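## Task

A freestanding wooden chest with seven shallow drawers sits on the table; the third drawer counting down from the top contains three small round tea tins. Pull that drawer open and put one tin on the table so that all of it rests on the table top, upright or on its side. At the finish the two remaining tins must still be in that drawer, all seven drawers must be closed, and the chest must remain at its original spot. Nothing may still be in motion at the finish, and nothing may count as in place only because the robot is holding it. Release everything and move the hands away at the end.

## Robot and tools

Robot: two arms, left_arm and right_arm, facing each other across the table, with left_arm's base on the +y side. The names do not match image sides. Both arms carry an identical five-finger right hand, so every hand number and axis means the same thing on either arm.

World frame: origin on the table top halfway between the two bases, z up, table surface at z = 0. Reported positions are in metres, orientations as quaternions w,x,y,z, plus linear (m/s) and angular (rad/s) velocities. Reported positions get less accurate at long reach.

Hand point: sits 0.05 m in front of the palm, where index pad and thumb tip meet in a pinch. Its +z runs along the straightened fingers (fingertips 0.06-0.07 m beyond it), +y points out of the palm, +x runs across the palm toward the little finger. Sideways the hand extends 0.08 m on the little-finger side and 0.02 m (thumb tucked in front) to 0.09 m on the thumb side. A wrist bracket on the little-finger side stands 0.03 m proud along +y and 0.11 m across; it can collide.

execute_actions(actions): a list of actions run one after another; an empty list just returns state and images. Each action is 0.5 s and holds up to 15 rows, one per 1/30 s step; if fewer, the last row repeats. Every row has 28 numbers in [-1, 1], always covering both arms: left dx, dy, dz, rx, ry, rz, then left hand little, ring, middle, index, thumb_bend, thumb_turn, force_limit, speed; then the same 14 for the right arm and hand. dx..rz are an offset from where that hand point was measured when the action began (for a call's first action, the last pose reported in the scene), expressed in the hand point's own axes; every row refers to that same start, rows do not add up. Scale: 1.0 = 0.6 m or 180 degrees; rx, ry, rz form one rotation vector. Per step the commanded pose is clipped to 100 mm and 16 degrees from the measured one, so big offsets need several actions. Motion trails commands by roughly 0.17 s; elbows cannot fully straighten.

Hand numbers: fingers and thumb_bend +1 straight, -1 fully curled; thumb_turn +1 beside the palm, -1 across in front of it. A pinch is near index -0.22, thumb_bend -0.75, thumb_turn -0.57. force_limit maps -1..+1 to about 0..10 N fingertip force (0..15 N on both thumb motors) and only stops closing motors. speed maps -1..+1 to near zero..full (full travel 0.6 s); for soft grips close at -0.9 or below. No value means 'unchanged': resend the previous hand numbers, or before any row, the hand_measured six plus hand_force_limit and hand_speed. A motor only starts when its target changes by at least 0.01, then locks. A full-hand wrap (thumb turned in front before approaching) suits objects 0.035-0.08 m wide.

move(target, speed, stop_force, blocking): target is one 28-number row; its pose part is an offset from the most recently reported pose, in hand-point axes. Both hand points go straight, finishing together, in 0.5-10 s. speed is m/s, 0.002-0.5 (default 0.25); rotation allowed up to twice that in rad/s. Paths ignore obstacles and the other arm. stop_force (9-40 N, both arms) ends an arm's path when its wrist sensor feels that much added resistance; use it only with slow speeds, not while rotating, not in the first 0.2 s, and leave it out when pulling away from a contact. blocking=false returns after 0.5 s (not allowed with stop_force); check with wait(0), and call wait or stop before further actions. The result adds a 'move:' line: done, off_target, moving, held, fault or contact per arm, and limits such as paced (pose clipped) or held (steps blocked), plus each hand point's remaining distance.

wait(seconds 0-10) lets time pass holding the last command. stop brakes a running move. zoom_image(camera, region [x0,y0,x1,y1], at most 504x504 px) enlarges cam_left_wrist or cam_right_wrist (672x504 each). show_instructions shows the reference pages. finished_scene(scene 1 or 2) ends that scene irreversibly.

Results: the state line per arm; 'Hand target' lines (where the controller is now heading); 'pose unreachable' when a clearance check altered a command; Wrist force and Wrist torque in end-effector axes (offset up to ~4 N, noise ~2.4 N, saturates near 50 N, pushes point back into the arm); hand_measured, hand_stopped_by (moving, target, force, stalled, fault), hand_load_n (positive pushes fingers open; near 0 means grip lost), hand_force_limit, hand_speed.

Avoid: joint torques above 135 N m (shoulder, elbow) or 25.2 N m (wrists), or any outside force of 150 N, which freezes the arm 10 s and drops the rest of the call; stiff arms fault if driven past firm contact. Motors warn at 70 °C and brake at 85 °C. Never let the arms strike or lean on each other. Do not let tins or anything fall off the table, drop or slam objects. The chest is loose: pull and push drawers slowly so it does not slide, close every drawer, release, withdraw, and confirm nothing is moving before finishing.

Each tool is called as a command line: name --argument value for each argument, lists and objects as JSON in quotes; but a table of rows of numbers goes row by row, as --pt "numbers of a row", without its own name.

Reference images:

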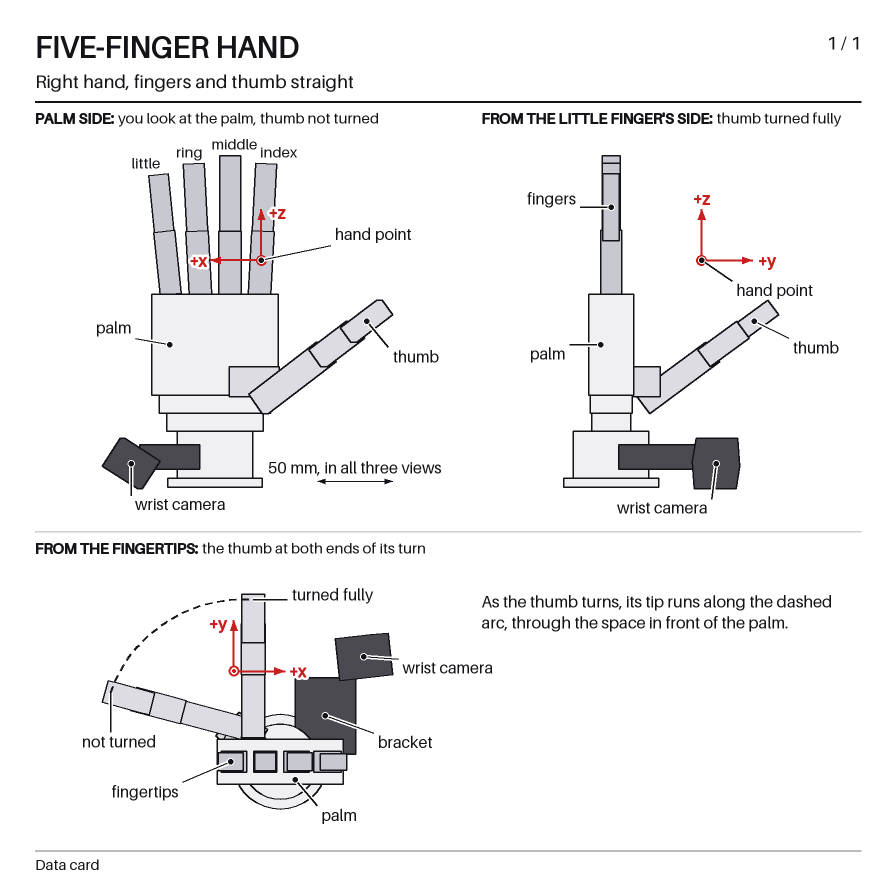

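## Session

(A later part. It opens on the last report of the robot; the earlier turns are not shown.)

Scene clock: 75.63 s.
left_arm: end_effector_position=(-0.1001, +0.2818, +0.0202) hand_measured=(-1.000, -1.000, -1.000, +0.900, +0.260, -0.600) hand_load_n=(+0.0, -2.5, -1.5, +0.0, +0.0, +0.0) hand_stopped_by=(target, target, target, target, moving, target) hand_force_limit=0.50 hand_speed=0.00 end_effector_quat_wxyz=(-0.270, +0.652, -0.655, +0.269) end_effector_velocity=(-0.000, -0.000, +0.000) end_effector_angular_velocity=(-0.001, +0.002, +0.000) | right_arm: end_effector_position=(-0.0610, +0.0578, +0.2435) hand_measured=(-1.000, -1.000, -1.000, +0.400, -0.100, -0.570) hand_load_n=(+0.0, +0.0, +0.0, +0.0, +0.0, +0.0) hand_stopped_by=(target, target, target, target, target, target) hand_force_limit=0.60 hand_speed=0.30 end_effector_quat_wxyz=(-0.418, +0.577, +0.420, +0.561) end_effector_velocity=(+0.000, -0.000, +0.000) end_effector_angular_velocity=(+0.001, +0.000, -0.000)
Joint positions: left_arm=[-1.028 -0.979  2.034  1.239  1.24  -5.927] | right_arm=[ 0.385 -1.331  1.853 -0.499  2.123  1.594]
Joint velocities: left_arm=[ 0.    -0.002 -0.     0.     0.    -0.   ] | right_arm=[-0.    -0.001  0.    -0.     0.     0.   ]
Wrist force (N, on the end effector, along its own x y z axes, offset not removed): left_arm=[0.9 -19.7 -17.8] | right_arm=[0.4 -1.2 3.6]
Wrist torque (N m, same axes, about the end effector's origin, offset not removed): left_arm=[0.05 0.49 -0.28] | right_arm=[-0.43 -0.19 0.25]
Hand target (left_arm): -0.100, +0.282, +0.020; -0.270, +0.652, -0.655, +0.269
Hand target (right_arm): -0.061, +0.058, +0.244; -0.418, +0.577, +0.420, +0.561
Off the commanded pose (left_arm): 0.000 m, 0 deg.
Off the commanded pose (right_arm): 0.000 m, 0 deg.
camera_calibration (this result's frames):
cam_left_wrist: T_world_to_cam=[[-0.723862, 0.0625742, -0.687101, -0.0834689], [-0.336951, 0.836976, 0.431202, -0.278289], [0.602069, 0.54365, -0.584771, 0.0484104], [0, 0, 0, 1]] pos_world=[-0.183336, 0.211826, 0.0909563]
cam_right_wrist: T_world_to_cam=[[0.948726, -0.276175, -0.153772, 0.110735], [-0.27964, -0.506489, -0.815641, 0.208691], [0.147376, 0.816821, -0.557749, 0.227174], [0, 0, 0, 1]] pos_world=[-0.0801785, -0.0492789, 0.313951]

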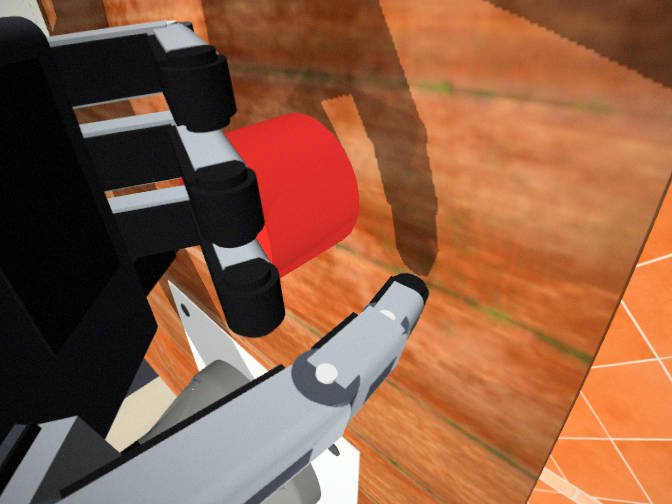

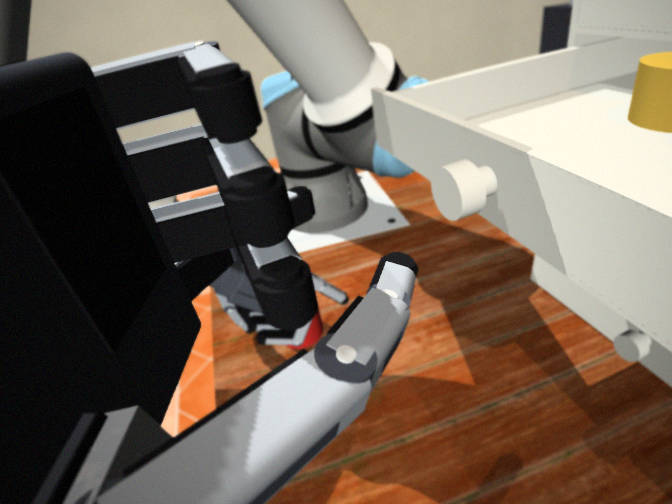

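move --target '[0,-0.2,-0.2,0,0,0,-1,-1,-1,0.9,0.5,-0.6,0.5,0, -0.002,0.07,0.066,0,0,0,-1,-1,-1,0.4,-0.1,-0.57,0.6,0.3]' --speed 0.06

Scene clock: 79.20 s.
left_arm: end_effector_position=(-0.0998, +0.2810, +0.1896) hand_measured=(-1.000, -1.000, -1.000, +0.900, +0.500, -0.600) hand_load_n=(+0.0, +0.0, +0.0, +0.0, +0.0, +0.0) hand_stopped_by=(target, target, target, target, target, target) hand_force_limit=0.50 hand_speed=0.00 end_effector_quat_wxyz=(-0.270, +0.652, -0.655, +0.269) end_effector_velocity=(-0.000, -0.000, +0.003) end_effector_angular_velocity=(-0.000, -0.000, -0.000) | right_arm: end_effector_position=(-0.0093, +0.0831, +0.2411) hand_measured=(-1.000, -1.000, -1.000, +0.400, -0.100, -0.570) hand_load_n=(+0.0, +0.0, +0.0, +0.0, +0.0, +0.0) hand_stopped_by=(target, target, target, target, target, target) hand_force_limit=0.60 hand_speed=0.30 end_effector_quat_wxyz=(-0.418, +0.577, +0.421, +0.561) end_effector_velocity=(+0.001, +0.001, +0.000) end_effector_angular_velocity=(+0.001, +0.001, -0.001)
Joint positions: left_arm=[-1.026 -1.302  1.926  1.671  1.238 -5.925] | right_arm=[ 0.257 -1.332  1.862 -0.508  1.996  1.59 ]
Joint velocities: left_arm=[-0.    -0.003 -0.003  0.007 -0.     0.   ] | right_arm=[-0.002  0.    -0.001 -0.    -0.001  0.   ]
Wrist force (N, on the end effector, along its own x y z axes, offset not removed): left_arm=[1.2 0.6 1.3] | right_arm=[0.5 -1.2 2.5]
Wrist torque (N m, same axes, about the end effector's origin, offset not removed): left_arm=[-0.10 -0.12 0.22] | right_arm=[-0.40 -0.18 0.22]
Hand target (left_arm): -0.100, +0.281, +0.190; -0.270, +0.652, -0.655, +0.269
Hand target (right_arm): -0.009, +0.083, +0.241; -0.418, +0.577, +0.421, +0.561
Off the commanded pose (left_arm): 0.000 m, 0 deg.
Off the commanded pose (right_arm): 0.000 m, 0 deg.
move: done
camera_calibration (this result's frames):
cam_left_wrist: T_world_to_cam=[[-0.723857, 0.0625927, -0.687105, 0.0331604], [-0.336933, 0.836983, 0.431202, -0.350594], [0.602085, 0.543637, -0.584767, 0.147752], [0, 0, 0, 1]] pos_world=[-0.183083, 0.211042, 0.260362]
cam_right_wrist: T_world_to_cam=[[0.948786, -0.276175, -0.153401, 0.0681443], [-0.279315, -0.50645, -0.815777, 0.234076], [0.147608, 0.816845, -0.557652, 0.197553], [0, 0, 0, 1]] pos_world=[-0.0284338, -0.024003, 0.311573]

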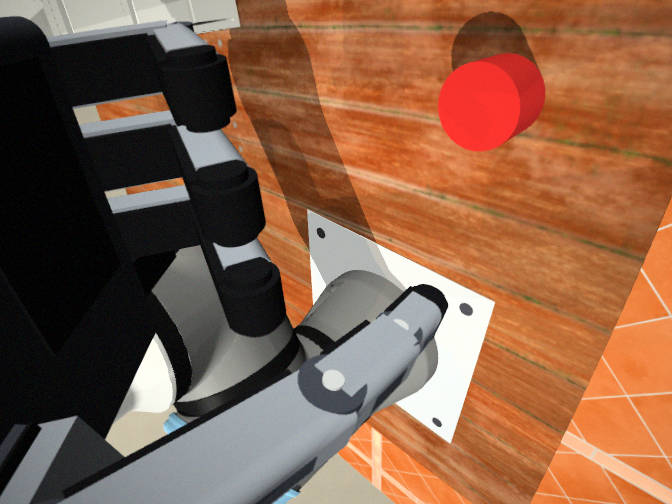

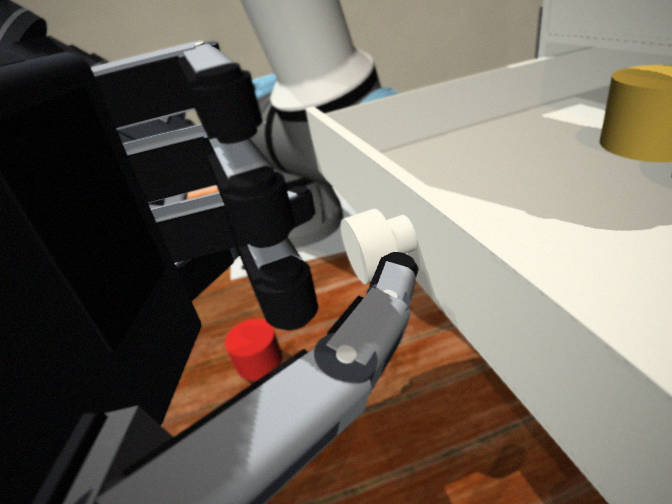

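execute_actions --actions '[[[0,0,0,0,0,0,-1,-1,-1,0.9,0.5,-0.6,0.5,0, 0,0,0,0,0,0,-1,-1,-1,-0.5,-0.9,-0.57,0.6,-0.3]],[[0,0,0,0,0,0,-1,-1,-1,0.9,0.5,-0.6,0.5,0, 0,0,0,0,0,0,-1,-1,-1,-0.5,-0.9,-0.57,0.6,-0.3]],[[0,0,0,0,0,0,-1,-1,-1,0.9,0.5,-0.6,0.5,0, 0,0,0,0,0,0,-1,-1,-1,-0.5,-0.9,-0.57,0.6,-0.3]]]'

move --target '[0,-0.2,-0.2,0,0,0,-1,-1,-1,0.9,0.5,-0.6,0.5,0, 0,0.285,0.112,0,0,0,-1,-1,-1,-0.5,-0.9,-0.57,0.6,-0.3]' --speed 0.04

Scene clock: 80.87 s.
left_arm: end_effector_position=(-0.0998, +0.2810, +0.1896) hand_measured=(-1.000, -1.000, -1.000, +0.900, +0.500, -0.600) hand_load_n=(+0.0, +0.0, +0.0, +0.0, +0.0, +0.0) hand_stopped_by=(target, target, target, target, target, target) hand_force_limit=0.50 hand_speed=0.00 end_effector_quat_wxyz=(-0.270, +0.652, -0.655, +0.269) end_effector_velocity=(-0.000, +0.000, -0.000) end_effector_angular_velocity=(-0.000, +0.002, +0.001) | right_arm: end_effector_position=(-0.0092, +0.0831, +0.2412) hand_measured=(-1.000, -1.000, -1.000, +0.018, -0.396, -0.570) hand_load_n=(+0.0, +0.0, +0.0, +12.0, +11.0, +0.0) hand_stopped_by=(target, target, target, force, force, target) hand_force_limit=0.60 hand_speed=-0.30 end_effector_quat_wxyz=(-0.418, +0.577, +0.420, +0.561) end_effector_velocity=(-0.001, +0.001, +0.001) end_effector_angular_velocity=(+0.001, +0.000, +0.003)
Joint positions: left_arm=[-1.026 -1.303  1.926  1.671  1.238 -5.925] | right_arm=[ 0.257 -1.332  1.862 -0.508  1.996  1.59 ]
Joint velocities: left_arm=[ 0.    -0.    -0.001 -0.001  0.001 -0.   ] | right_arm=[ 0.    -0.    -0.002  0.    -0.002 -0.   ]
Wrist force (N, on the end effector, along its own x y z axes, offset not removed): left_arm=[-0.1 0.7 -1.3] | right_arm=[-0.2 -2.3 2.2]
Wrist torque (N m, same axes, about the end effector's origin, offset not removed): left_arm=[-0.04 0.16 0.07] | right_arm=[-0.27 -0.02 0.14]
Hand target (left_arm): -0.100, +0.281, +0.190; -0.270, +0.652, -0.655, +0.269
Hand target (right_arm): -0.009, +0.083, +0.241; -0.418, +0.577, +0.420, +0.561
Off the commanded pose (left_arm): 0.000 m, 0 deg.
Off the commanded pose (right_arm): 0.000 m, 0 deg.
camera_calibration (this result's frames):
cam_left_wrist: T_world_to_cam=[[-0.72389, 0.0625755, -0.687072, 0.0331632], [-0.336913, 0.836994, 0.431197, -0.350601], [0.602058, 0.543623, -0.584809, 0.147775], [0, 0, 0, 1]] pos_world=[-0.183084, 0.211042, 0.260383]
cam_right_wrist: T_world_to_cam=[[0.948742, -0.276323, -0.15341, 0.0680708], [-0.279397, -0.506379, -0.815793, 0.234123], [0.147739, 0.816839, -0.557627, 0.197524], [0, 0, 0, 1]] pos_world=[-0.0283505, -0.0239809, 0.311583]

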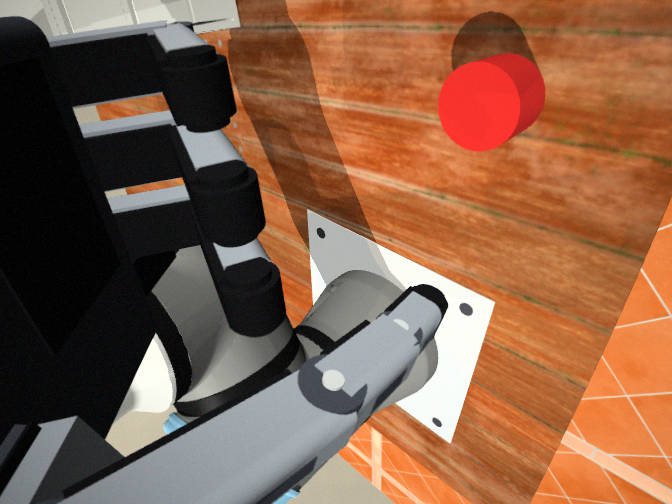

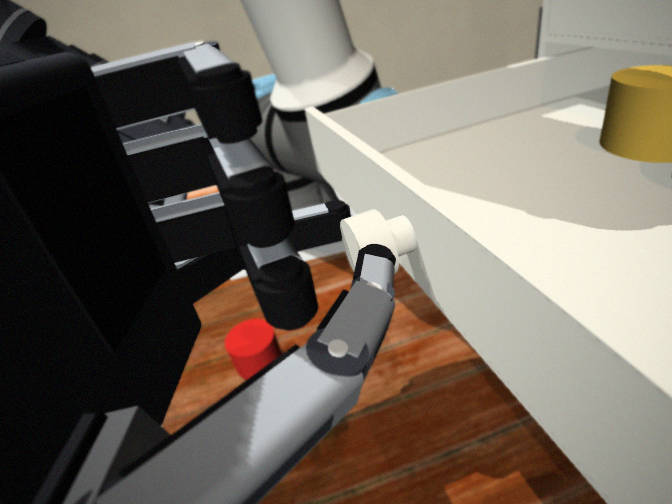

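Scene clock: 85.87 s.
left_arm: end_effector_position=(-0.0996, +0.2803, +0.3590) hand_measured=(-1.000, -1.000, -1.000, +0.900, +0.500, -0.600) hand_load_n=(+0.0, +0.0, +0.0, +0.0, +0.0, +0.0) hand_stopped_by=(target, target, target, target, target, target) hand_force_limit=0.50 hand_speed=0.00 end_effector_quat_wxyz=(-0.270, +0.652, -0.655, +0.269) end_effector_velocity=(-0.000, +0.000, +0.003) end_effector_angular_velocity=(+0.000, +0.000, +0.000) | right_arm: end_effector_position=(+0.1738, +0.0964, +0.2384) hand_measured=(-1.000, -1.000, -1.000, +0.018, -0.394, -0.572) hand_load_n=(+0.0, +0.0, +0.0, +3.0, +13.5, -13.5) hand_stopped_by=(target, target, target, force, force, target) hand_force_limit=0.60 hand_speed=-0.30 end_effector_quat_wxyz=(-0.418, +0.577, +0.421, +0.562) end_effector_velocity=(+0.003, +0.001, +0.001) end_effector_angular_velocity=(+0.001, -0.001, +0.000)
Joint positions: left_arm=[-1.024 -1.462  1.647  2.108  1.237 -5.923] | right_arm=[-0.174 -1.388  1.941 -0.534  1.565  1.58 ]
Joint velocities: left_arm=[ 0.    -0.001 -0.006  0.007  0.001  0.   ] | right_arm=[-0.006  0.    -0.001  0.    -0.007 -0.   ]
Wrist force (N, on the end effector, along its own x y z axes, offset not removed): left_arm=[-1.1 0.2 -0.5] | right_arm=[17.5 -3.7 -40.7]
Wrist torque (N m, same axes, about the end effector's origin, offset not removed): left_arm=[0.04 0.26 0.15] | right_arm=[-1.16 -0.28 0.06]
Hand target (left_arm): -0.100, +0.280, +0.359; -0.270, +0.652, -0.655, +0.269
Hand target (right_arm): +0.174, +0.096, +0.238; -0.418, +0.577, +0.421, +0.562
Off the commanded pose (left_arm): 0.000 m, 0 deg.
Off the commanded pose (right_arm): 0.000 m, 0 deg.
move: done
camera_calibration (this result's frames):
cam_left_wrist: T_world_to_cam=[[-0.723892, 0.0625717, -0.68707, 0.149785], [-0.336905, 0.837002, 0.431187, -0.422903], [0.602059, 0.54361, -0.584819, 0.247112], [0, 0, 0, 1]] pos_world=[-0.182826, 0.210265, 0.429779]
cam_right_wrist: T_world_to_cam=[[0.948931, -0.276409, -0.152082, -0.102608], [-0.278317, -0.506449, -0.816118, 0.289687], [0.14856, 0.816767, -0.557514, 0.157904], [0, 0, 0, 1]] pos_world=[0.154534, -0.010621, 0.308848]

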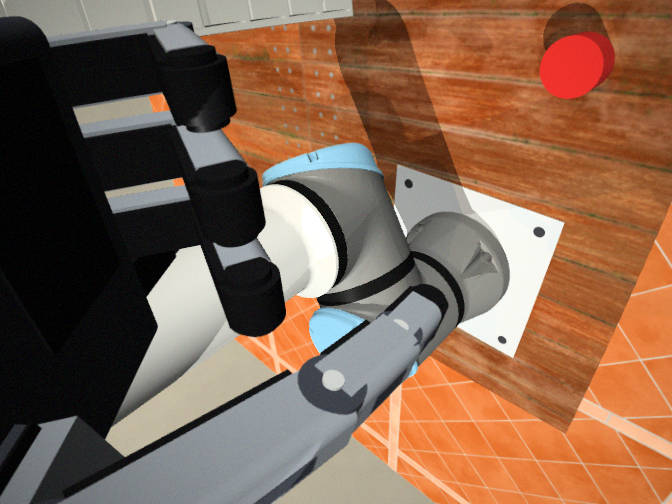

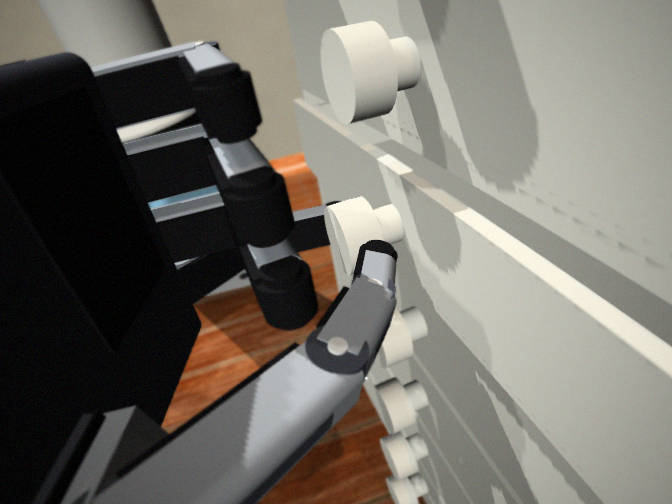

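move --target '[0,0.003,-0.0095,0,0,0,-1,-1,-1,0.9,0.5,-0.6,0.5,0, 0,0.003,-0.0095,0,0,0,-1,-1,-1,-0.5,-0.9,-0.57,0.6,-0.3]' --speed 0.01

Scene clock: 86.87 s.
left_arm: end_effector_position=(-0.1046, +0.2803, +0.3617) hand_measured=(-1.000, -1.000, -1.000, +0.900, +0.500, -0.600) hand_load_n=(+0.0, +0.0, +0.0, +0.0, +0.0, +0.0) hand_stopped_by=(target, target, target, target, target, target) hand_force_limit=0.50 hand_speed=0.00 end_effector_quat_wxyz=(-0.270, +0.652, -0.655, +0.269) end_effector_velocity=(-0.002, -0.000, +0.001) end_effector_angular_velocity=(-0.001, +0.001, +0.000) | right_arm: end_effector_position=(+0.1739, +0.0908, +0.2385) hand_measured=(-1.000, -1.000, -1.000, +0.018, -0.394, -0.570) hand_load_n=(+0.0, +0.0, +0.0, +13.5, +9.5, -5.5) hand_stopped_by=(target, target, target, force, force, target) hand_force_limit=0.60 hand_speed=-0.30 end_effector_quat_wxyz=(-0.418, +0.577, +0.421, +0.562) end_effector_velocity=(+0.000, -0.003, +0.000) end_effector_angular_velocity=(+0.000, -0.000, -0.001)
Joint positions: left_arm=[-1.03  -1.455  1.633  2.117  1.241 -5.928] | right_arm=[-0.178 -1.401  1.957 -0.536  1.561  1.58 ]
Joint velocities: left_arm=[-0.003  0.003 -0.007  0.004  0.002 -0.003] | right_arm=[-0.002 -0.006  0.007 -0.001 -0.    -0.   ]
Wrist force (N, on the end effector, along its own x y z axes, offset not removed): left_arm=[-0.6 -0.8 0.1] | right_arm=[5.3 -2.7 3.7]
Wrist torque (N m, same axes, about the end effector's origin, offset not removed): left_arm=[-0.36 0.16 0.09] | right_arm=[-0.33 -0.10 0.14]
Hand target (left_arm): -0.105, +0.280, +0.362; -0.270, +0.652, -0.655, +0.269
Hand target (right_arm): +0.174, +0.090, +0.239; -0.418, +0.577, +0.421, +0.562
Off the commanded pose (left_arm): 0.000 m, 0 deg.
Off the commanded pose (right_arm): 0.000 m, 0 deg.
move: done
camera_calibration (this result's frames):
cam_left_wrist: T_world_to_cam=[[-0.723906, 0.0625841, -0.687054, 0.147947], [-0.336891, 0.836999, 0.431204, -0.425731], [0.60205, 0.543614, -0.584825, 0.251669], [0, 0, 0, 1]] pos_world=[-0.187843, 0.210267, 0.432407]
cam_right_wrist: T_world_to_cam=[[0.948927, -0.276427, -0.152071, -0.104196], [-0.278323, -0.506479, -0.816097, 0.286901], [0.14857, 0.816742, -0.557548, 0.162575], [0, 0, 0, 1]] pos_world=[0.154572, -0.0162755, 0.308937]

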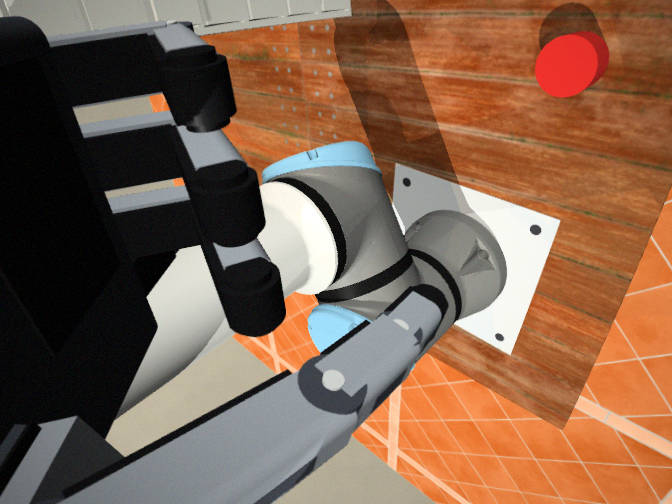

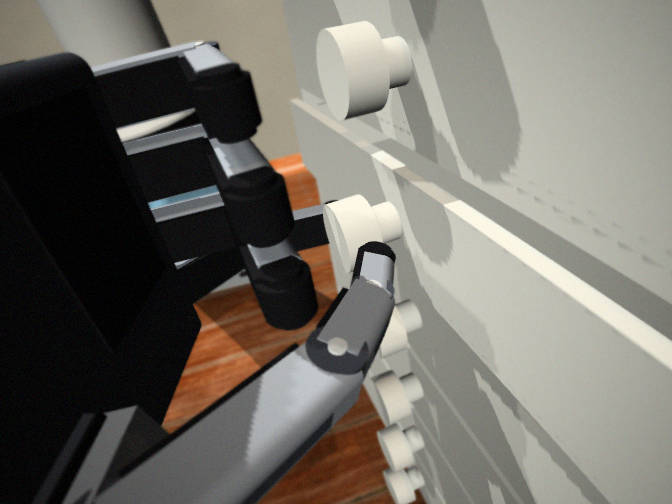

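move --target '[0,0,0,0,0,0,-1,-1,-1,0.9,0.5,-0.6,0.5,0, 0,0.04,0.017,0,0,0,-1,-1,-1,-0.5,-0.9,-0.57,0.6,-0.3]' --speed 0.008 --stop_force 9

Scene clock: 88.57 s.
left_arm: end_effector_position=(-0.1046, +0.2803, +0.3617) hand_measured=(-1.000, -1.000, -1.000, +0.900, +0.500, -0.600) hand_load_n=(+0.0, +0.0, +0.0, +0.0, +0.0, +0.0) hand_stopped_by=(target, target, target, target, target, target) hand_force_limit=0.50 hand_speed=0.00 end_effector_quat_wxyz=(-0.270, +0.652, -0.655, +0.269) end_effector_velocity=(+0.000, +0.000, -0.000) end_effector_angular_velocity=(-0.000, -0.000, -0.000) | right_arm: end_effector_position=(+0.1836, +0.0916, +0.2383) hand_measured=(-1.000, -1.000, -1.000, +0.018, -0.396, -0.570) hand_load_n=(+0.0, +0.0, +0.0, +14.0, +6.0, -6.0) hand_stopped_by=(target, target, target, force, force, target) hand_force_limit=0.60 hand_speed=-0.30 end_effector_quat_wxyz=(-0.418, +0.577, +0.421, +0.562) end_effector_velocity=(-0.003, +0.000, -0.000) end_effector_angular_velocity=(+0.000, -0.000, +0.001)
Joint positions: left_arm=[-1.03  -1.455  1.633  2.117  1.241 -5.928] | right_arm=[-0.2   -1.399  1.954 -0.536  1.539  1.579]
Joint velocities: left_arm=[ 0.    -0.     0.001 -0.001 -0.     0.   ] | right_arm=[ 0.007  0.     0.    -0.001  0.006  0.   ]
Wrist force (N, on the end effector, along its own x y z axes, offset not removed): left_arm=[-0.9 -0.5 -0.3] | right_arm=[7.5 -10.2 -4.6]
Wrist torque (N m, same axes, about the end effector's origin, offset not removed): left_arm=[-0.15 0.23 0.02] | right_arm=[-0.41 0.01 -0.01]
Hand target (left_arm): -0.105, +0.280, +0.362; -0.270, +0.652, -0.655, +0.269
Hand target (right_arm): +0.183, +0.092, +0.238; -0.418, +0.577, +0.421, +0.562
Off the commanded pose (left_arm): 0.000 m, 0 deg.
Off the commanded pose (right_arm): 0.016 m, 0 deg.
move: contact (right_arm)
camera_calibration (this result's frames):
cam_left_wrist: T_world_to_cam=[[-0.723906, 0.0625837, -0.687054, 0.147935], [-0.336892, 0.836998, 0.431204, -0.425749], [0.60205, 0.543615, -0.584824, 0.251697], [0, 0, 0, 1]] pos_world=[-0.187874, 0.210267, 0.432422]
cam_right_wrist: T_world_to_cam=[[0.948866, -0.27668, -0.151989, -0.113256], [-0.278407, -0.506504, -0.816054, 0.289922], [0.148803, 0.81664, -0.557634, 0.160308], [0, 0, 0, 1]] pos_world=[0.164327, -0.0154028, 0.308771]

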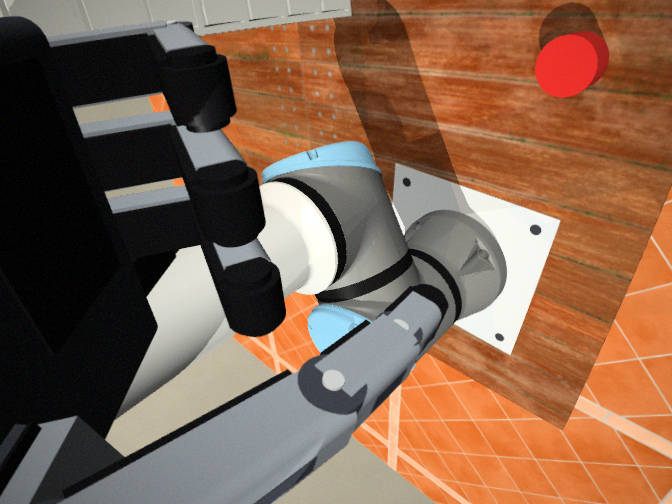

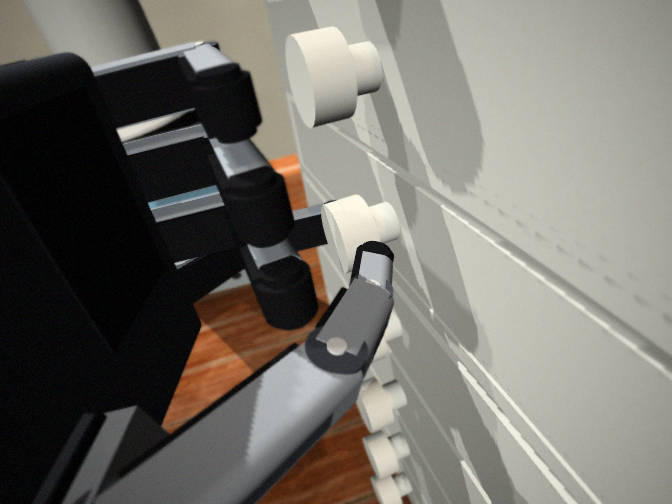

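move --target '[-0.268,-0.608,0.344,-0.125,0.287,0.692,1,1,1,1,1,1,0,0, 0,-0.03,0,0,0,0,-1,-1,-1,0.4,-0.1,-0.57,0.6,0.3]' --speed 0.2

Scene clock: 95.37 s.
left_arm: end_effector_position=(+0.2995, +0.4398, +0.4745) hand_measured=(+1.000, +1.000, +1.000, +1.000, +1.000, +1.000) hand_load_n=(+0.0, +0.0, +0.0, +0.0, +0.0, +0.0) hand_stopped_by=(target, target, target, target, target, target) hand_force_limit=0.00 hand_speed=0.00 end_effector_quat_wxyz=(+0.000, +0.366, +0.931, +0.002) end_effector_velocity=(+0.001, +0.001, +0.001) end_effector_angular_velocity=(-0.001, +0.012, -0.010) | right_arm: end_effector_position=(+0.1665, +0.0970, +0.2385) hand_measured=(-1.000, -1.000, -1.000, +0.400, -0.100, -0.570) hand_load_n=(+0.0, +0.0, +0.0, +0.0, +0.0, +0.0) hand_stopped_by=(target, target, target, target, target, target) hand_force_limit=0.60 hand_speed=0.30 end_effector_quat_wxyz=(-0.418, +0.577, +0.421, +0.562) end_effector_velocity=(-0.000, -0.000, -0.000) end_effector_angular_velocity=(+0.000, -0.000, -0.000)
Joint positions: left_arm=[ 0.56  -1.715  1.346  1.941  1.567 -1.896] | right_arm=[-0.156 -1.386  1.939 -0.533  1.583  1.58 ]
Joint velocities: left_arm=[ 0.019  0.008 -0.009  0.006  0.011  0.029] | right_arm=[ 0.     0.     0.    -0.001  0.    -0.   ]
Wrist force (N, on the end effector, along its own x y z axes, offset not removed): left_arm=[0.9 0.4 -0.1] | right_arm=[0.2 -3.3 2.4]
Wrist torque (N m, same axes, about the end effector's origin, offset not removed): left_arm=[-0.09 -0.05 0.16] | right_arm=[-0.64 0.01 0.05]
Hand target (left_arm): +0.300, +0.440, +0.475; -0.000, +0.367, +0.930, +0.002
Hand target (right_arm): +0.166, +0.097, +0.238; -0.418, +0.577, +0.421, +0.562
Off the commanded pose (left_arm): 0.001 m, 0 deg.
Off the commanded pose (right_arm): 0.000 m, 0 deg.
move: done
camera_calibration (this result's frames):
cam_left_wrist: T_world_to_cam=[[0.723078, 0.690229, 0.0272468, -0.540325], [0.569296, -0.617801, 0.542423, -0.156145], [0.39123, -0.376703, -0.839663, 0.576503], [0, 0, 0, 1]] pos_world=[0.254045, 0.493652, 0.583487]
cam_right_wrist: T_world_to_cam=[[0.948846, -0.276673, -0.152129, -0.09541], [-0.278516, -0.506469, -0.816038, 0.28797], [0.148727, 0.816665, -0.557619, 0.158579], [0, 0, 0, 1]] pos_world=[0.147149, -0.0100557, 0.308907]

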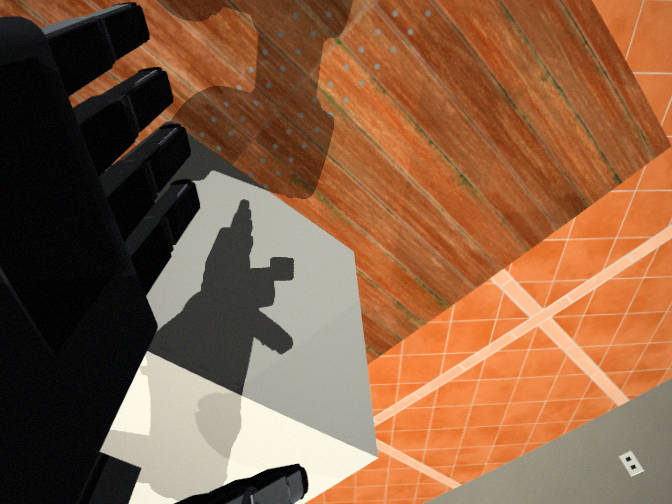

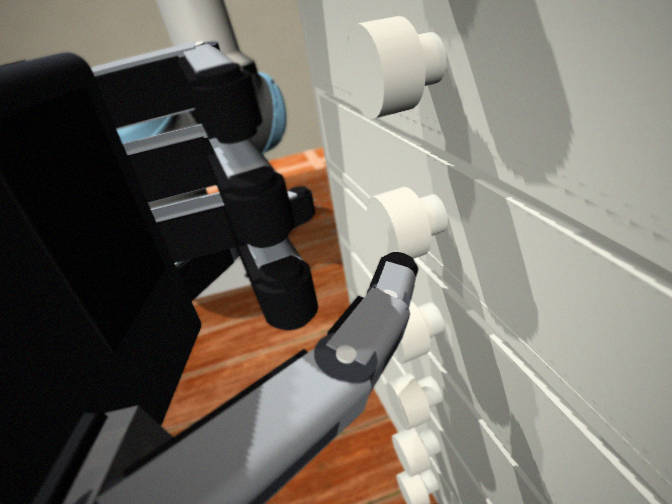

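move --target '[-0.77,0.10,0.04,0.157,0.068,0.256,-1,-1,-1,-1,-1,1,0,0.5, 0,-0.1,0,0,0,0,-1,-1,-1,0.4,-0.1,-0.57,0.6,0.3]' --speed 0.2

move --target '[0,0.25,0.433,0,0,0,-1,-1,-1,-1,-1,1,0,0.5, 0,0,0,0,0,0,-1,-1,-1,0.4,-0.1,-0.57,0.6,0.3]' --speed 0.1 --stop_force 15

Scene clock: 99.27 s.
left_arm: end_effector_position=(+0.6769, +0.1693, +0.4491) hand_measured=(-1.000, -1.000, -1.000, -1.000, -1.000, +1.000) hand_load_n=(+0.0, +0.0, +0.0, +0.0, +0.0, +0.0) hand_stopped_by=(target, target, target, target, target, target) hand_force_limit=0.00 hand_speed=0.50 end_effector_quat_wxyz=(+0.294, +0.637, +0.708, -0.086) end_effector_velocity=(+0.001, -0.001, +0.001) end_effector_angular_velocity=(-0.025, +0.002, -0.023) | right_arm: end_effector_position=(+0.1092, +0.1148, +0.2389) hand_measured=(-1.000, -1.000, -1.000, +0.400, -0.100, -0.570) hand_load_n=(+0.0, +0.0, +0.0, +0.0, +0.0, +0.0) hand_stopped_by=(target, target, target, target, target, target) hand_force_limit=0.60 hand_speed=0.30 end_effector_quat_wxyz=(-0.418, +0.577, +0.421, +0.562) end_effector_velocity=(-0.001, -0.000, -0.000) end_effector_angular_velocity=(-0.001, -0.000, +0.002)
Joint positions: left_arm=[ 0.992 -0.697  0.035  1.645  1.786 -0.814] | right_arm=[-0.014 -1.336  1.874 -0.518  1.725  1.583]
Joint velocities: left_arm=[ 0.015  0.002 -0.    -0.011  0.038  0.02 ] | right_arm=[ 0.001 -0.     0.     0.001 -0.001 -0.   ]
Wrist force (N, on the end effector, along its own x y z axes, offset not removed): left_arm=[0.6 -0.5 -0.4] | right_arm=[0.6 -2.2 2.0]
Wrist torque (N m, same axes, about the end effector's origin, offset not removed): left_arm=[-0.22 0.01 0.03] | right_arm=[-0.46 -0.12 0.11]
Hand target (left_arm): +0.677, +0.169, +0.449; +0.294, +0.637, +0.707, -0.088
Hand target (right_arm): +0.109, +0.115, +0.239; -0.418, +0.577, +0.421, +0.562
Off the commanded pose (left_arm): 0.002 m, 57 deg; orientation clipped at the last step of the last action.
Off the commanded pose (right_arm): 0.000 m, 0 deg.
elbow stopped short (left arm): the move would have taken joint 3 (elbow) straighter than the controller allows; a more bent joint 3 avoids this.
move: off_target (left_arm); limits=paced
camera_calibration (this result's frames):
cam_left_wrist: T_world_to_cam=[[0.943634, 0.135917, 0.301796, -0.804591], [-0.211316, -0.454397, 0.865372, -0.168641], [0.254754, -0.880369, -0.400063, 0.285826], [0, 0, 0, 1]] pos_world=[0.650788, 0.284361, 0.503107]
cam_right_wrist: T_world_to_cam=[[0.948779, -0.276657, -0.152576, -0.0359237], [-0.278877, -0.506389, -0.815964, 0.281428], [0.148479, 0.81672, -0.557605, 0.152809], [0, 0, 0, 1]] pos_world=[0.0898782, 0.00777111, 0.309361]

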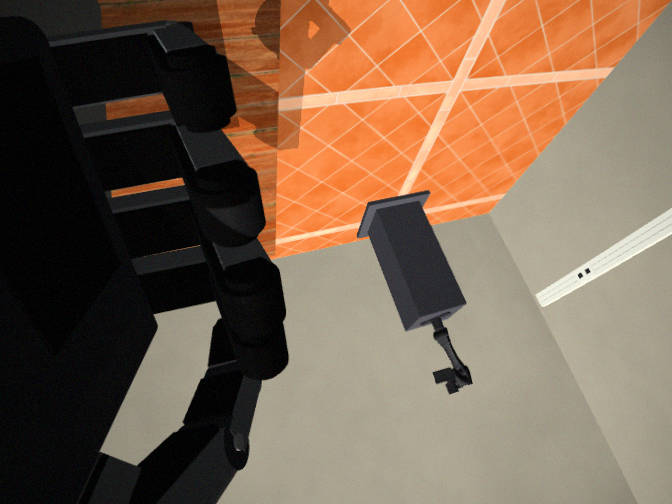

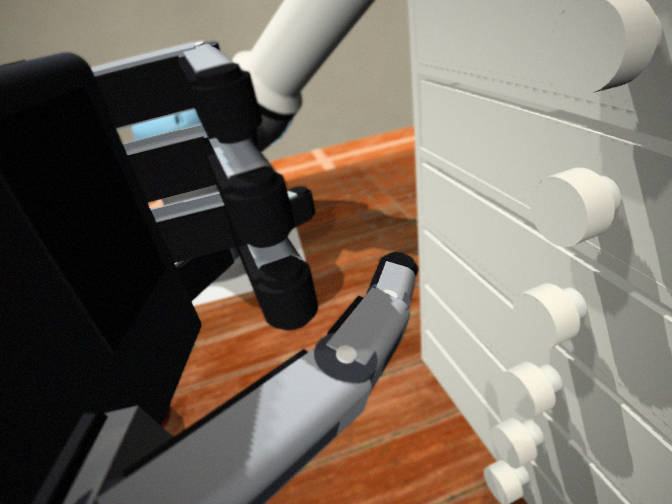

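Scene clock: 111.43 s.
left_arm: end_effector_position=(+0.8156, +0.1066, +0.3413) hand_measured=(-1.000, -1.000, -1.000, -1.000, -1.000, +1.000) hand_load_n=(+0.0, +0.0, +0.0, +0.0, +0.0, +0.0) hand_stopped_by=(target, target, target, target, target, target) hand_force_limit=0.00 hand_speed=0.50 end_effector_quat_wxyz=(+0.420, +0.593, +0.684, -0.056) end_effector_velocity=(-0.000, -0.000, +0.000) end_effector_angular_velocity=(+0.000, -0.000, -0.000) | right_arm: end_effector_position=(+0.1092, +0.1148, +0.2389) hand_measured=(-1.000, -1.000, -1.000, +0.400, -0.100, -0.570) hand_load_n=(+0.0, +0.0, +0.0, +0.0, +0.0, +0.0) hand_stopped_by=(target, target, target, target, target, target) hand_force_limit=0.60 hand_speed=0.30 end_effector_quat_wxyz=(-0.418, +0.577, +0.421, +0.562) end_effector_velocity=(+0.000, -0.001, -0.001) end_effector_angular_velocity=(-0.002, +0.001, -0.002)
Joint positions: left_arm=[ 1.015 -0.486  0.035  1.16   1.745 -0.841] | right_arm=[-0.014 -1.336  1.874 -0.518  1.725  1.583]
Joint velocities: left_arm=[-0. -0.  0. -0.  0.  0.] | right_arm=[-0.    -0.     0.001  0.     0.001  0.   ]
Wrist force (N, on the end effector, along its own x y z axes, offset not removed): left_arm=[-1.4 -0.8 0.2] | right_arm=[-0.5 -3.2 2.0]
Wrist torque (N m, same axes, about the end effector's origin, offset not removed): left_arm=[-0.27 0.27 -0.01] | right_arm=[-0.65 -0.01 0.10]
Hand target (left_arm): +0.816, +0.107, +0.341; +0.420, +0.593, +0.684, -0.056
Hand target (right_arm): +0.109, +0.115, +0.239; -0.418, +0.577, +0.421, +0.562
Off the commanded pose (left_arm): 0.114 m, 16 deg.
Off the commanded pose (right_arm): 0.000 m, 0 deg.
FORCE FAULT: contact force on the left arm reached its limit, and that arm stopped for 10 seconds. The contact can be on any part of that arm, not only on its tool. That time counts as 17 of the actions that you can send in this scene. That arm's remaining commands of this call were not run. That arm holds still and accepts commands again. Move the arm away from the contact; if what it grips holds it there, let go first. Pushing or pulling that hard again can fault the arm again.
elbow stopped short (left arm): the move would have taken joint 3 (elbow) straighter than the controller allows; a more bent joint 3 avoids this.
move: fault (left_arm)
camera_calibration (this result's frames):
cam_left_wrist: T_world_to_cam=[[0.842024, 0.257313, 0.474116, -0.883272], [-0.37745, -0.346881, 0.858606, 0.0517956], [0.385393, -0.901922, -0.194959, -0.0220913], [0, 0, 0, 1]] pos_world=[0.7718, 0.22532, 0.369994]
cam_right_wrist: T_world_to_cam=[[0.94878, -0.276653, -0.152575, -0.0359219], [-0.278875, -0.506395, -0.815961, 0.281424], [0.148475, 0.816717, -0.557609, 0.15281], [0, 0, 0, 1]] pos_world=[0.0898758, 0.00777161, 0.309359]

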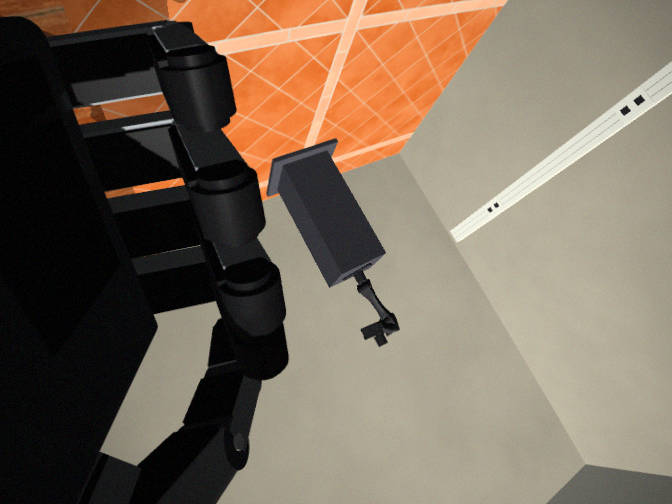

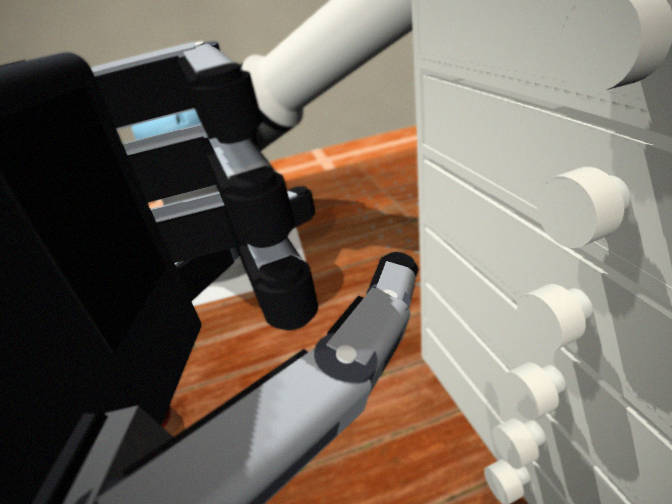

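move --target '[0,0,0,0,0,0,-1,-1,-1,-1,-1,1,0,0.5, 0,0,0,0,0,0,-1,-1,-1,0.4,-0.1,-0.57,0.6,0.3]'

Scene clock: 116.27 s.
left_arm: end_effector_position=(+0.8156, +0.1066, +0.3413) hand_measured=(-1.000, -1.000, -1.000, -1.000, -1.000, +1.000) hand_load_n=(+0.0, +0.0, +0.0, +0.0, +0.0, +0.0) hand_stopped_by=(target, target, target, target, target, target) hand_force_limit=0.00 hand_speed=0.50 end_effector_quat_wxyz=(+0.420, +0.593, +0.684, -0.056) end_effector_velocity=(-0.000, +0.000, +0.000) end_effector_angular_velocity=(+0.001, -0.000, +0.001) | right_arm: end_effector_position=(+0.1092, +0.1148, +0.2389) hand_measured=(-1.000, -1.000, -1.000, +0.400, -0.100, -0.570) hand_load_n=(+0.0, +0.0, +0.0, +0.0, +0.0, +0.0) hand_stopped_by=(target, target, target, target, target, target) hand_force_limit=0.60 hand_speed=0.30 end_effector_quat_wxyz=(-0.418, +0.577, +0.421, +0.562) end_effector_velocity=(-0.001, +0.001, +0.000) end_effector_angular_velocity=(+0.001, -0.000, +0.002)
Joint positions: left_arm=[ 1.015 -0.486  0.035  1.16   1.745 -0.841] | right_arm=[-0.014 -1.336  1.874 -0.518  1.725  1.583]
Joint velocities: left_arm=[-0.    -0.001  0.     0.001 -0.001 -0.   ] | right_arm=[ 0.     0.    -0.    -0.001 -0.002 -0.   ]
Wrist force (N, on the end effector, along its own x y z axes, offset not removed): left_arm=[-0.3 -0.5 -0.3] | right_arm=[0.5 -1.3 1.4]
Wrist torque (N m, same axes, about the end effector's origin, offset not removed): left_arm=[-0.32 0.17 0.00] | right_arm=[-0.26 -0.15 0.24]
Hand target (left_arm): +0.816, +0.107, +0.341; +0.420, +0.593, +0.684, -0.056
Hand target (right_arm): +0.109, +0.115, +0.239; -0.418, +0.577, +0.421, +0.562
Off the commanded pose (left_arm): 0.000 m, 0 deg.
Off the commanded pose (right_arm): 0.000 m, 0 deg.
elbow stopped short (left arm): the move would have taken joint 3 (elbow) straighter than the controller allows; a more bent joint 3 avoids this.
move: done
camera_calibration (this result's frames):
cam_left_wrist: T_world_to_cam=[[0.842043, 0.2573, 0.474089, -0.88326], [-0.377414, -0.346907, 0.858612, 0.0518079], [0.385385, -0.901916, -0.195002, -0.0220868], [0, 0, 0, 1]] pos_world=[0.771808, 0.225315, 0.369954]
cam_right_wrist: T_world_to_cam=[[0.948779, -0.276658, -0.152575, -0.0359243], [-0.278877, -0.506393, -0.815961, 0.281425], [0.148479, 0.816717, -0.557609, 0.152809], [0, 0, 0, 1]] pos_world=[0.0898784, 0.00777144, 0.309359]

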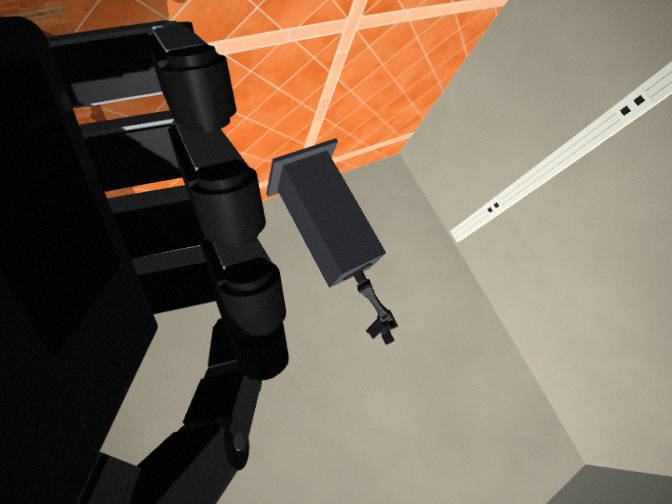

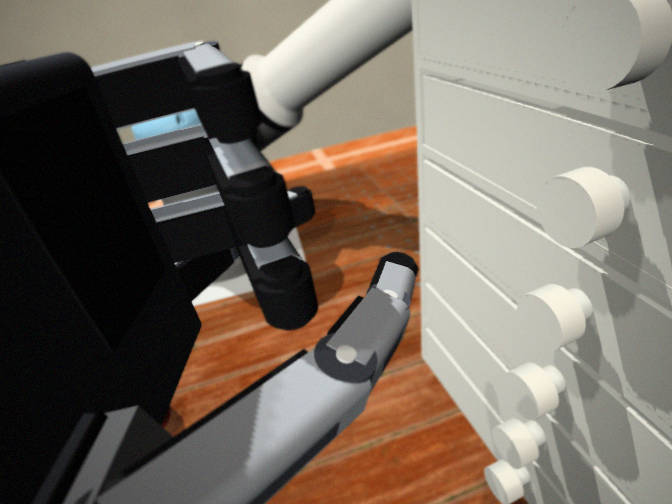

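move --target '[-0.13,-0.023,-0.273,0,0,0,-1,-1,-1,-1,-1,1,0,0.5, 0,0,0,0,0,0,-1,-1,-1,0.4,-0.1,-0.57,0.6,0.3]' --speed 0.08

Scene clock: 119.20 s.
left_arm: end_effector_position=(+0.7164, +0.1370, +0.4903) hand_measured=(-1.000, -1.000, -1.000, -1.000, -1.000, +1.000) hand_load_n=(+0.0, +0.0, +0.0, +0.0, +0.0, +0.0) hand_stopped_by=(target, target, target, target, target, target) hand_force_limit=0.00 hand_speed=0.50 end_effector_quat_wxyz=(+0.420, +0.593, +0.684, -0.056) end_effector_velocity=(-0.002, +0.002, +0.004) end_effector_angular_velocity=(+0.002, -0.002, +0.003) | right_arm: end_effector_position=(+0.1092, +0.1148, +0.2389) hand_measured=(-1.000, -1.000, -1.000, +0.400, -0.100, -0.570) hand_load_n=(+0.0, +0.0, +0.0, +0.0, +0.0, +0.0) hand_stopped_by=(target, target, target, target, target, target) hand_force_limit=0.60 hand_speed=0.30 end_effector_quat_wxyz=(-0.418, +0.577, +0.421, +0.562) end_effector_velocity=(+0.000, -0.000, -0.000) end_effector_angular_velocity=(-0.000, -0.000, -0.000)
Joint positions: left_arm=[ 0.957 -0.815  0.25   1.267  1.7   -0.88 ] | right_arm=[-0.014 -1.336  1.874 -0.518  1.725  1.583]
Joint velocities: left_arm=[-0.001 -0.002 -0.008  0.01  -0.004 -0.001] | right_arm=[-0.  0. -0.  0. -0. -0.]
Wrist force (N, on the end effector, along its own x y z axes, offset not removed): left_arm=[-0.8 0.6 -1.0] | right_arm=[-1.4 -1.7 3.1]
Wrist torque (N m, same axes, about the end effector's origin, offset not removed): left_arm=[0.01 0.17 0.02] | right_arm=[-0.42 0.19 0.02]
Hand target (left_arm): +0.716, +0.137, +0.491; +0.420, +0.593, +0.684, -0.056
Hand target (right_arm): +0.109, +0.115, +0.239; -0.418, +0.577, +0.421, +0.562
Off the commanded pose (left_arm): 0.000 m, 0 deg.
Off the commanded pose (right_arm): 0.000 m, 0 deg.
move: done
camera_calibration (this result's frames):
cam_left_wrist: T_world_to_cam=[[0.842017, 0.257433, 0.474064, -0.878141], [-0.377445, -0.346708, 0.858679, -0.103101], [0.385413, -0.901955, -0.194767, 0.0724954], [0, 0, 0, 1]] pos_world=[0.672553, 0.255704, 0.518945]
cam_right_wrist: T_world_to_cam=[[0.948779, -0.276658, -0.152575, -0.0359243], [-0.278877, -0.506393, -0.815961, 0.281425], [0.148479, 0.816717, -0.557609, 0.152809], [0, 0, 0, 1]] pos_world=[0.0898784, 0.00777146, 0.309359]

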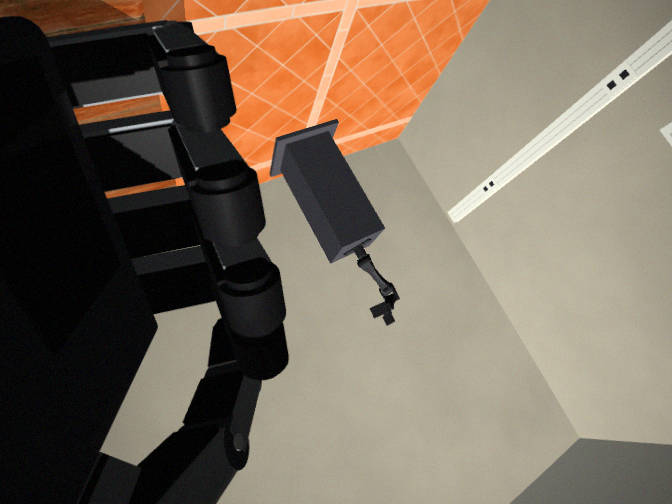

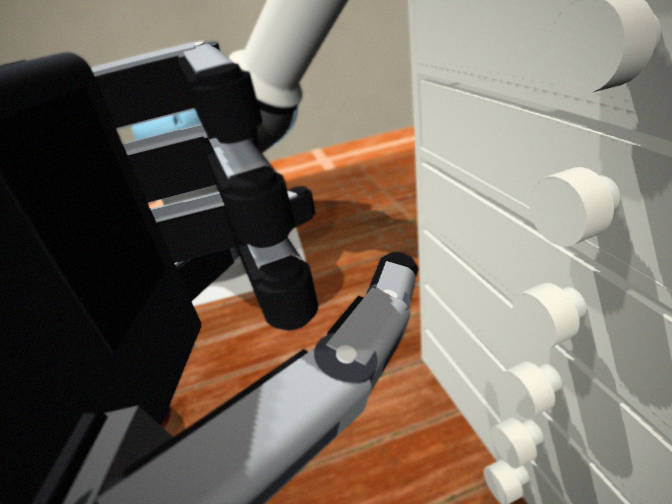

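move --target '[0.365,-0.46,-0.63,0.068,0.275,-0.202,1,1,1,1,1,1,0,0.5, 0,0,0,0,0,0,-1,-1,-1,0.4,-0.1,-0.57,0.6,0.3]' --speed 0.2

Scene clock: 122.73 s.
left_arm: end_effector_position=(+0.3002, +0.4423, +0.4760) hand_measured=(+1.000, +1.000, +1.000, +1.000, +1.000, +1.000) hand_load_n=(+0.0, +0.0, +0.0, +0.0, +0.0, +0.0) hand_stopped_by=(target, target, target, target, target, target) hand_force_limit=0.00 hand_speed=0.50 end_effector_quat_wxyz=(+0.001, +0.366, +0.930, -0.000) end_effector_velocity=(-0.002, +0.001, -0.000) end_effector_angular_velocity=(+0.002, +0.001, +0.003) | right_arm: end_effector_position=(+0.1092, +0.1148, +0.2389) hand_measured=(-1.000, -1.000, -1.000, +0.400, -0.100, -0.570) hand_load_n=(+0.0, +0.0, +0.0, +0.0, +0.0, +0.0) hand_stopped_by=(target, target, target, target, target, target) hand_force_limit=0.60 hand_speed=0.30 end_effector_quat_wxyz=(-0.418, +0.577, +0.421, +0.562) end_effector_velocity=(+0.000, -0.000, +0.000) end_effector_angular_velocity=(-0.000, +0.000, -0.001)
Joint positions: left_arm=[ 0.572 -1.715  1.341  1.943  1.57  -1.883] | right_arm=[-0.014 -1.336  1.874 -0.518  1.725  1.583]
Joint velocities: left_arm=[-0.007 -0.006  0.005  0.002 -0.    -0.009] | right_arm=[-0.    -0.    -0.001  0.001  0.001  0.   ]
Wrist force (N, on the end effector, along its own x y z axes, offset not removed): left_arm=[0.6 0.6 -1.3] | right_arm=[-0.6 -3.4 2.6]
Wrist torque (N m, same axes, about the end effector's origin, offset not removed): left_arm=[0.04 0.08 0.15] | right_arm=[-0.66 0.05 0.05]
Hand target (left_arm): +0.300, +0.442, +0.476; +0.001, +0.366, +0.931, -0.000
Hand target (right_arm): +0.109, +0.115, +0.239; -0.418, +0.577, +0.421, +0.562
Off the commanded pose (left_arm): 0.001 m, 0 deg.
Off the commanded pose (right_arm): 0.000 m, 0 deg.
move: done
camera_calibration (this result's frames):
cam_left_wrist: T_world_to_cam=[[0.723384, 0.690037, 0.0237313, -0.540922], [0.569531, -0.615779, 0.544472, -0.15777], [0.39032, -0.380347, -0.838443, 0.579708], [0, 0, 0, 1]] pos_world=[0.254878, 0.496595, 0.58479]
cam_right_wrist: T_world_to_cam=[[0.948779, -0.276658, -0.152575, -0.0359243], [-0.278877, -0.506393, -0.815961, 0.281425], [0.148479, 0.816717, -0.557609, 0.152809], [0, 0, 0, 1]] pos_world=[0.0898784, 0.00777143, 0.309359]

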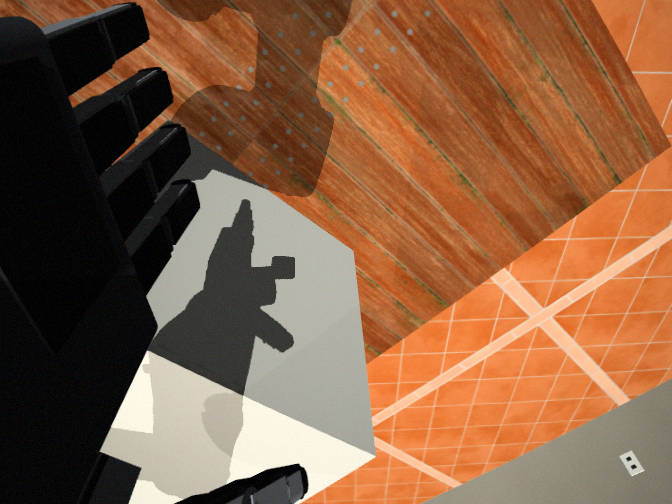

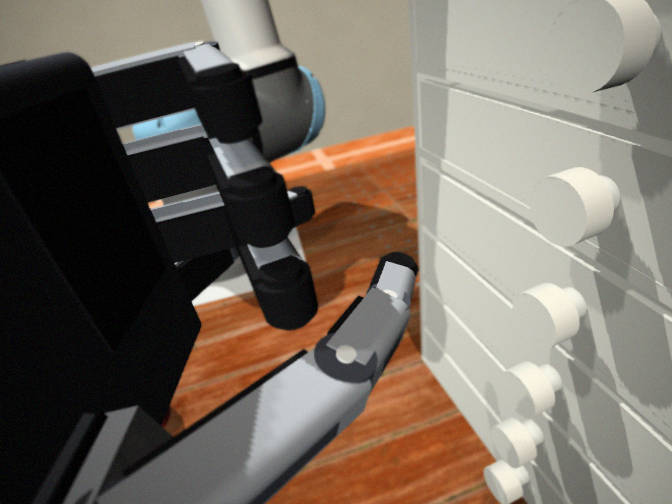

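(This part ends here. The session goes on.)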